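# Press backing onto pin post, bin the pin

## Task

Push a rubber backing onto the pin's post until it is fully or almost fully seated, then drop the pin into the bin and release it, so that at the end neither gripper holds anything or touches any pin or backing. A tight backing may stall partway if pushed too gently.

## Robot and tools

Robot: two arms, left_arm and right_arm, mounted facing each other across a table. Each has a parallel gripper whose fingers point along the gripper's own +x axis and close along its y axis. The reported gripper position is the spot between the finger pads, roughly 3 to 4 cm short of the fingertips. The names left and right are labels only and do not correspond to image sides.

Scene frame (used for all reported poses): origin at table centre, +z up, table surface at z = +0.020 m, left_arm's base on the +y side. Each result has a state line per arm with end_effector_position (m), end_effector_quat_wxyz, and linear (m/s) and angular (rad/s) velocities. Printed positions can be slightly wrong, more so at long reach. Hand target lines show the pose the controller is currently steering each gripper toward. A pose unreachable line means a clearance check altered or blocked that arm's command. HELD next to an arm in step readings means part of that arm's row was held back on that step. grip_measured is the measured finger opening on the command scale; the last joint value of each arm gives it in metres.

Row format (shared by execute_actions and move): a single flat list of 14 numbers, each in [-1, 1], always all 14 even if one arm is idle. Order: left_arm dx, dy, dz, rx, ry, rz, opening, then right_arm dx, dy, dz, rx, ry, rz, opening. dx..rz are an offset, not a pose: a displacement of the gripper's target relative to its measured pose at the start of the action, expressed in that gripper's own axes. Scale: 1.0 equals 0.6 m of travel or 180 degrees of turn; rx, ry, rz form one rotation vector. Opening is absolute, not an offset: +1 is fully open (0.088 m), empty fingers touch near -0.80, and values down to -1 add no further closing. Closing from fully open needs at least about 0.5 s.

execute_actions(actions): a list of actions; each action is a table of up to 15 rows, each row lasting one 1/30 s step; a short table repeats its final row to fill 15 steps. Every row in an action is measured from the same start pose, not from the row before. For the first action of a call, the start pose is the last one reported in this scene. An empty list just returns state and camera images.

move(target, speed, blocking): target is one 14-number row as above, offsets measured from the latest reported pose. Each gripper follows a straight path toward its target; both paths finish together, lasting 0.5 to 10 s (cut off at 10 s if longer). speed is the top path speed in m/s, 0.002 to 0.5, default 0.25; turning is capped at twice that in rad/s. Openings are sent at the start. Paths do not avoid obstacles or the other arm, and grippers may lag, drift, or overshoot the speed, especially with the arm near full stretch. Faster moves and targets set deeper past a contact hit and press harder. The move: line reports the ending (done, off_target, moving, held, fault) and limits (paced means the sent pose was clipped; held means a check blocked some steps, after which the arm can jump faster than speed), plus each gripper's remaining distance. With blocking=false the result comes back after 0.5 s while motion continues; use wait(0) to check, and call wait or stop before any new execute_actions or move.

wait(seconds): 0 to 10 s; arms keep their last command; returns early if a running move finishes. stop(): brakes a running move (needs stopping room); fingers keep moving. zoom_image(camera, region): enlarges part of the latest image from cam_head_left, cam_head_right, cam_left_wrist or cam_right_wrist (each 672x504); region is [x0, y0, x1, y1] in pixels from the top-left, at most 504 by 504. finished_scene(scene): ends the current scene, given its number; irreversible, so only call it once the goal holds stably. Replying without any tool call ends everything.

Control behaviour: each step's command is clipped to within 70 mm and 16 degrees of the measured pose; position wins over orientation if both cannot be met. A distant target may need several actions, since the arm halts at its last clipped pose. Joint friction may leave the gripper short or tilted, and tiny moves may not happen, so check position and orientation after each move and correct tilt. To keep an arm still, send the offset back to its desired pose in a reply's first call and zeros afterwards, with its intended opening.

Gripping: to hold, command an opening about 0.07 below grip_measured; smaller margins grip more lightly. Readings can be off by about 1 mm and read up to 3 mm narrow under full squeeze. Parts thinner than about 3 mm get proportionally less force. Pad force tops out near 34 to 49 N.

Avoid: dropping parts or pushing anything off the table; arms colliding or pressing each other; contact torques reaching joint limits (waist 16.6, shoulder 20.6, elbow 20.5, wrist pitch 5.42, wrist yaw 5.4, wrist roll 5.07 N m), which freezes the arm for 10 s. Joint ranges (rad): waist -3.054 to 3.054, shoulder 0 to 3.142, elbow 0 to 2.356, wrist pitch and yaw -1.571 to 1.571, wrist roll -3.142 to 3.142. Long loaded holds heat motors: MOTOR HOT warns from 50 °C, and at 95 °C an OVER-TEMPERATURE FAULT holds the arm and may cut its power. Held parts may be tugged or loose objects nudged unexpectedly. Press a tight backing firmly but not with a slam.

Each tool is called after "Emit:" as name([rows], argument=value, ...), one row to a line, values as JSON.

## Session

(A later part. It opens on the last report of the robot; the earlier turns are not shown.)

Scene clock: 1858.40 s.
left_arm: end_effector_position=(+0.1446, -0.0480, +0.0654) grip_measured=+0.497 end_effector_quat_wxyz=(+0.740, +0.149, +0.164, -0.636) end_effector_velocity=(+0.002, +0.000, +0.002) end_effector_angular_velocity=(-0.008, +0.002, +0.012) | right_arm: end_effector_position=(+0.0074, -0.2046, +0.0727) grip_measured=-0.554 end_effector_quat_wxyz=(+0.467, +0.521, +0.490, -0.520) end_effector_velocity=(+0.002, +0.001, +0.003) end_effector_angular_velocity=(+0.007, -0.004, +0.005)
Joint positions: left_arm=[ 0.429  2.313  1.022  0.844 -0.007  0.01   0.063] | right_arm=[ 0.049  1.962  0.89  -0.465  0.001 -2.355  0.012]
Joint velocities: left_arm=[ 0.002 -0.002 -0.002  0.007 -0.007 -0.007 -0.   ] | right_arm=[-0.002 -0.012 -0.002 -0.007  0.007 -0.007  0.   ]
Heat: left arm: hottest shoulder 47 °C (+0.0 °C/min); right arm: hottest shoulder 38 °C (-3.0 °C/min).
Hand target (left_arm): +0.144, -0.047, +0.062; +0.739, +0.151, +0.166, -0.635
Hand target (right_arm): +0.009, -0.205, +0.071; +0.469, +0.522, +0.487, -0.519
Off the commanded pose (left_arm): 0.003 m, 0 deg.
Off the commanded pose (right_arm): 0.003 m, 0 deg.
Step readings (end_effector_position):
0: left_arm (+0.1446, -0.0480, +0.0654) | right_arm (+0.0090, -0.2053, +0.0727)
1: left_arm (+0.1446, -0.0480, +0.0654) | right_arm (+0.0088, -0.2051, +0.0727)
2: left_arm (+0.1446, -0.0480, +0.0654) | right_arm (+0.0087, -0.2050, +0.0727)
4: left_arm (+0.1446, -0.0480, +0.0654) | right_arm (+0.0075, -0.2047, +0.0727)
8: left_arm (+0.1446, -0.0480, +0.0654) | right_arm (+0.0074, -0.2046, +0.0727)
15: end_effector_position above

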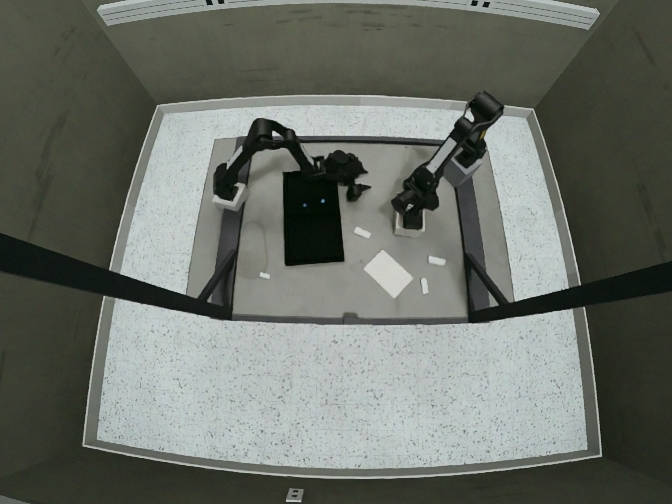

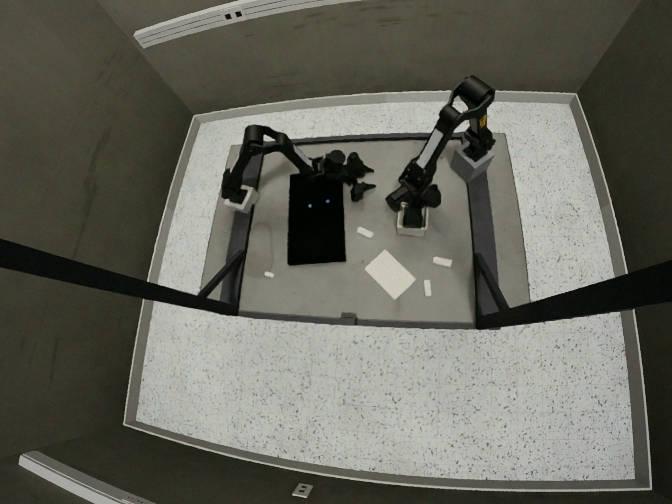

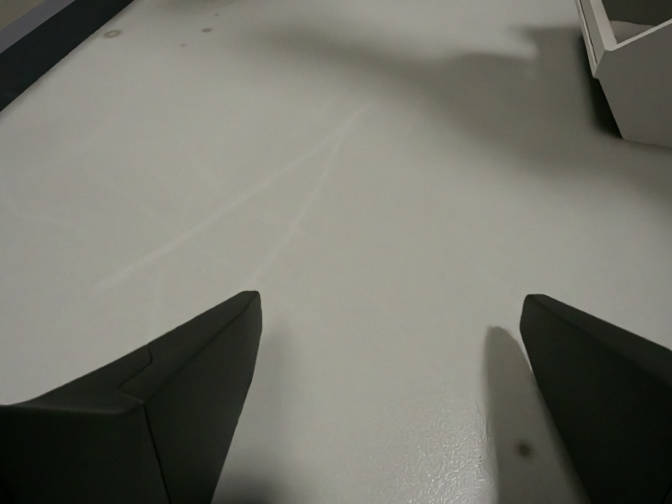

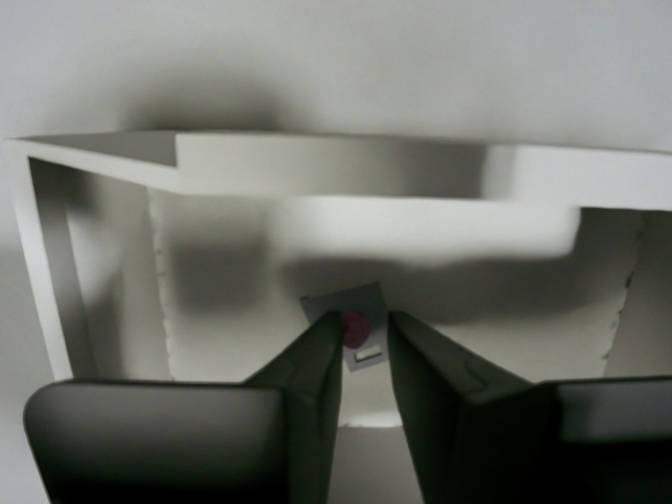

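Emit:
move(target=[0.0005,0,-0.0053,0,0.0019,0,0.5, -0.13,0.006,0,0,0,0,-0.5], speed=0.08)

Scene clock: 1865.50 s.
left_arm: end_effector_position=(+0.1446, -0.0480, +0.0654) grip_measured=+0.497 end_effector_quat_wxyz=(+0.740, +0.149, +0.164, -0.636) end_effector_velocity=(-0.001, +0.003, -0.003) end_effector_angular_velocity=(+0.012, +0.005, +0.007) | right_arm: end_effector_position=(+0.0136, -0.2097, +0.1465) grip_measured=-0.502 end_effector_quat_wxyz=(+0.471, +0.521, +0.486, -0.520) end_effector_velocity=(+0.003, -0.004, +0.001) end_effector_angular_velocity=(-0.018, -0.005, -0.010)
Joint positions: left_arm=[ 0.429  2.313  1.022  0.844 -0.007  0.01   0.063] | right_arm=[ 0.044  1.753  0.979 -0.775  0.001 -2.36   0.014]
Joint velocities: left_arm=[-0.002 -0.002 -0.007 -0.007 -0.007 -0.007 -0.   ] | right_arm=[-0.002 -0.007 -0.002 -0.022 -0.007  0.007  0.   ]
Heat: left arm: hottest shoulder 47 °C (+0.0 °C/min); right arm: hottest shoulder 38 °C (-3.0 °C/min).
Hand target (left_arm): +0.144, -0.047, +0.062; +0.739, +0.151, +0.166, -0.635
Hand target (right_arm): +0.013, -0.208, +0.150; +0.467, +0.521, +0.490, -0.520
Off the commanded pose (left_arm): 0.003 m, 0 deg.
Off the commanded pose (right_arm): 0.005 m, 1 deg.
move: done

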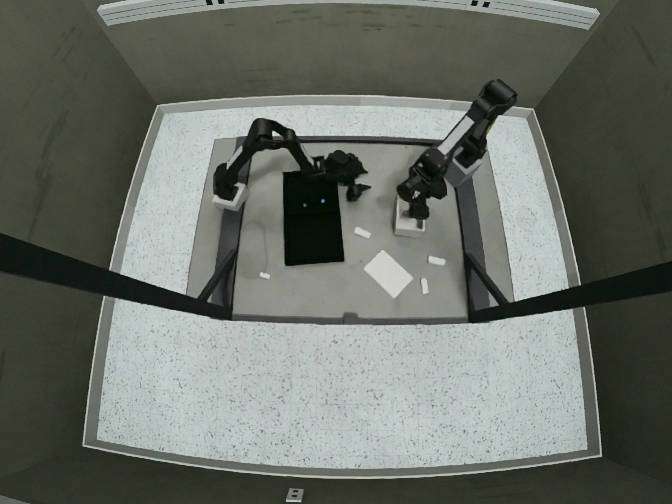

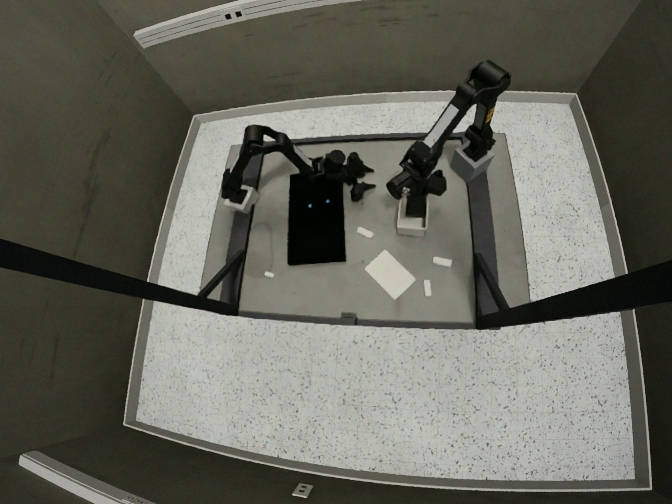

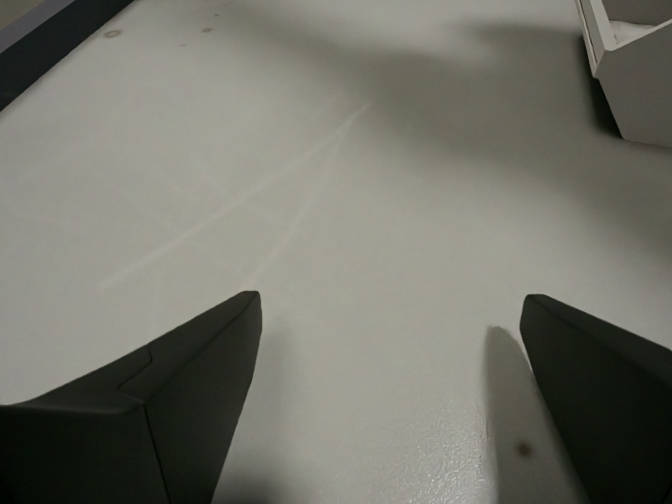

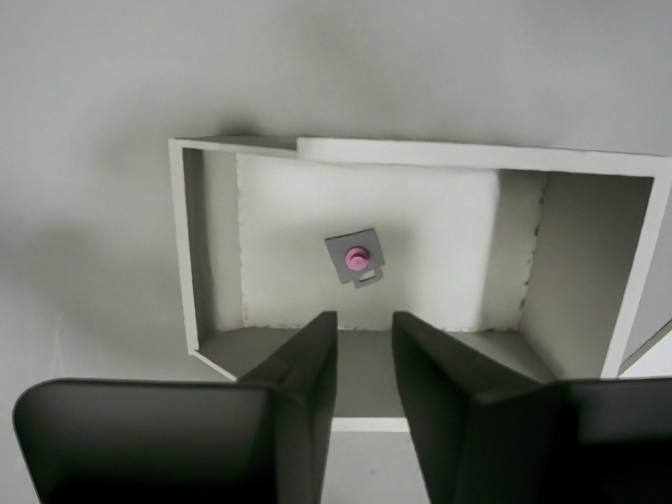

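The pin is lying in the bin with the backing on it. I'll zoom in to check that the backing is still seated.

Emit:
zoom_image(camera="cam_right_wrist", region=[300, 210, 420, 300])

Region (300, 210, 420, 300) of cam_right_wrist's 672x504 image, scaled by 4.200, with more detail than that image has; it fills the top 378 rows of this view, and the rest is white.

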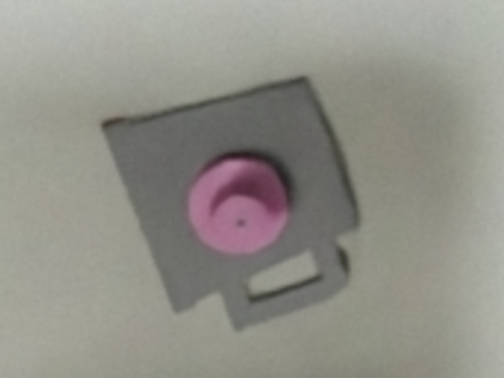

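Emit:
finished_scene(scene=2)

The scene is finished: the task was done.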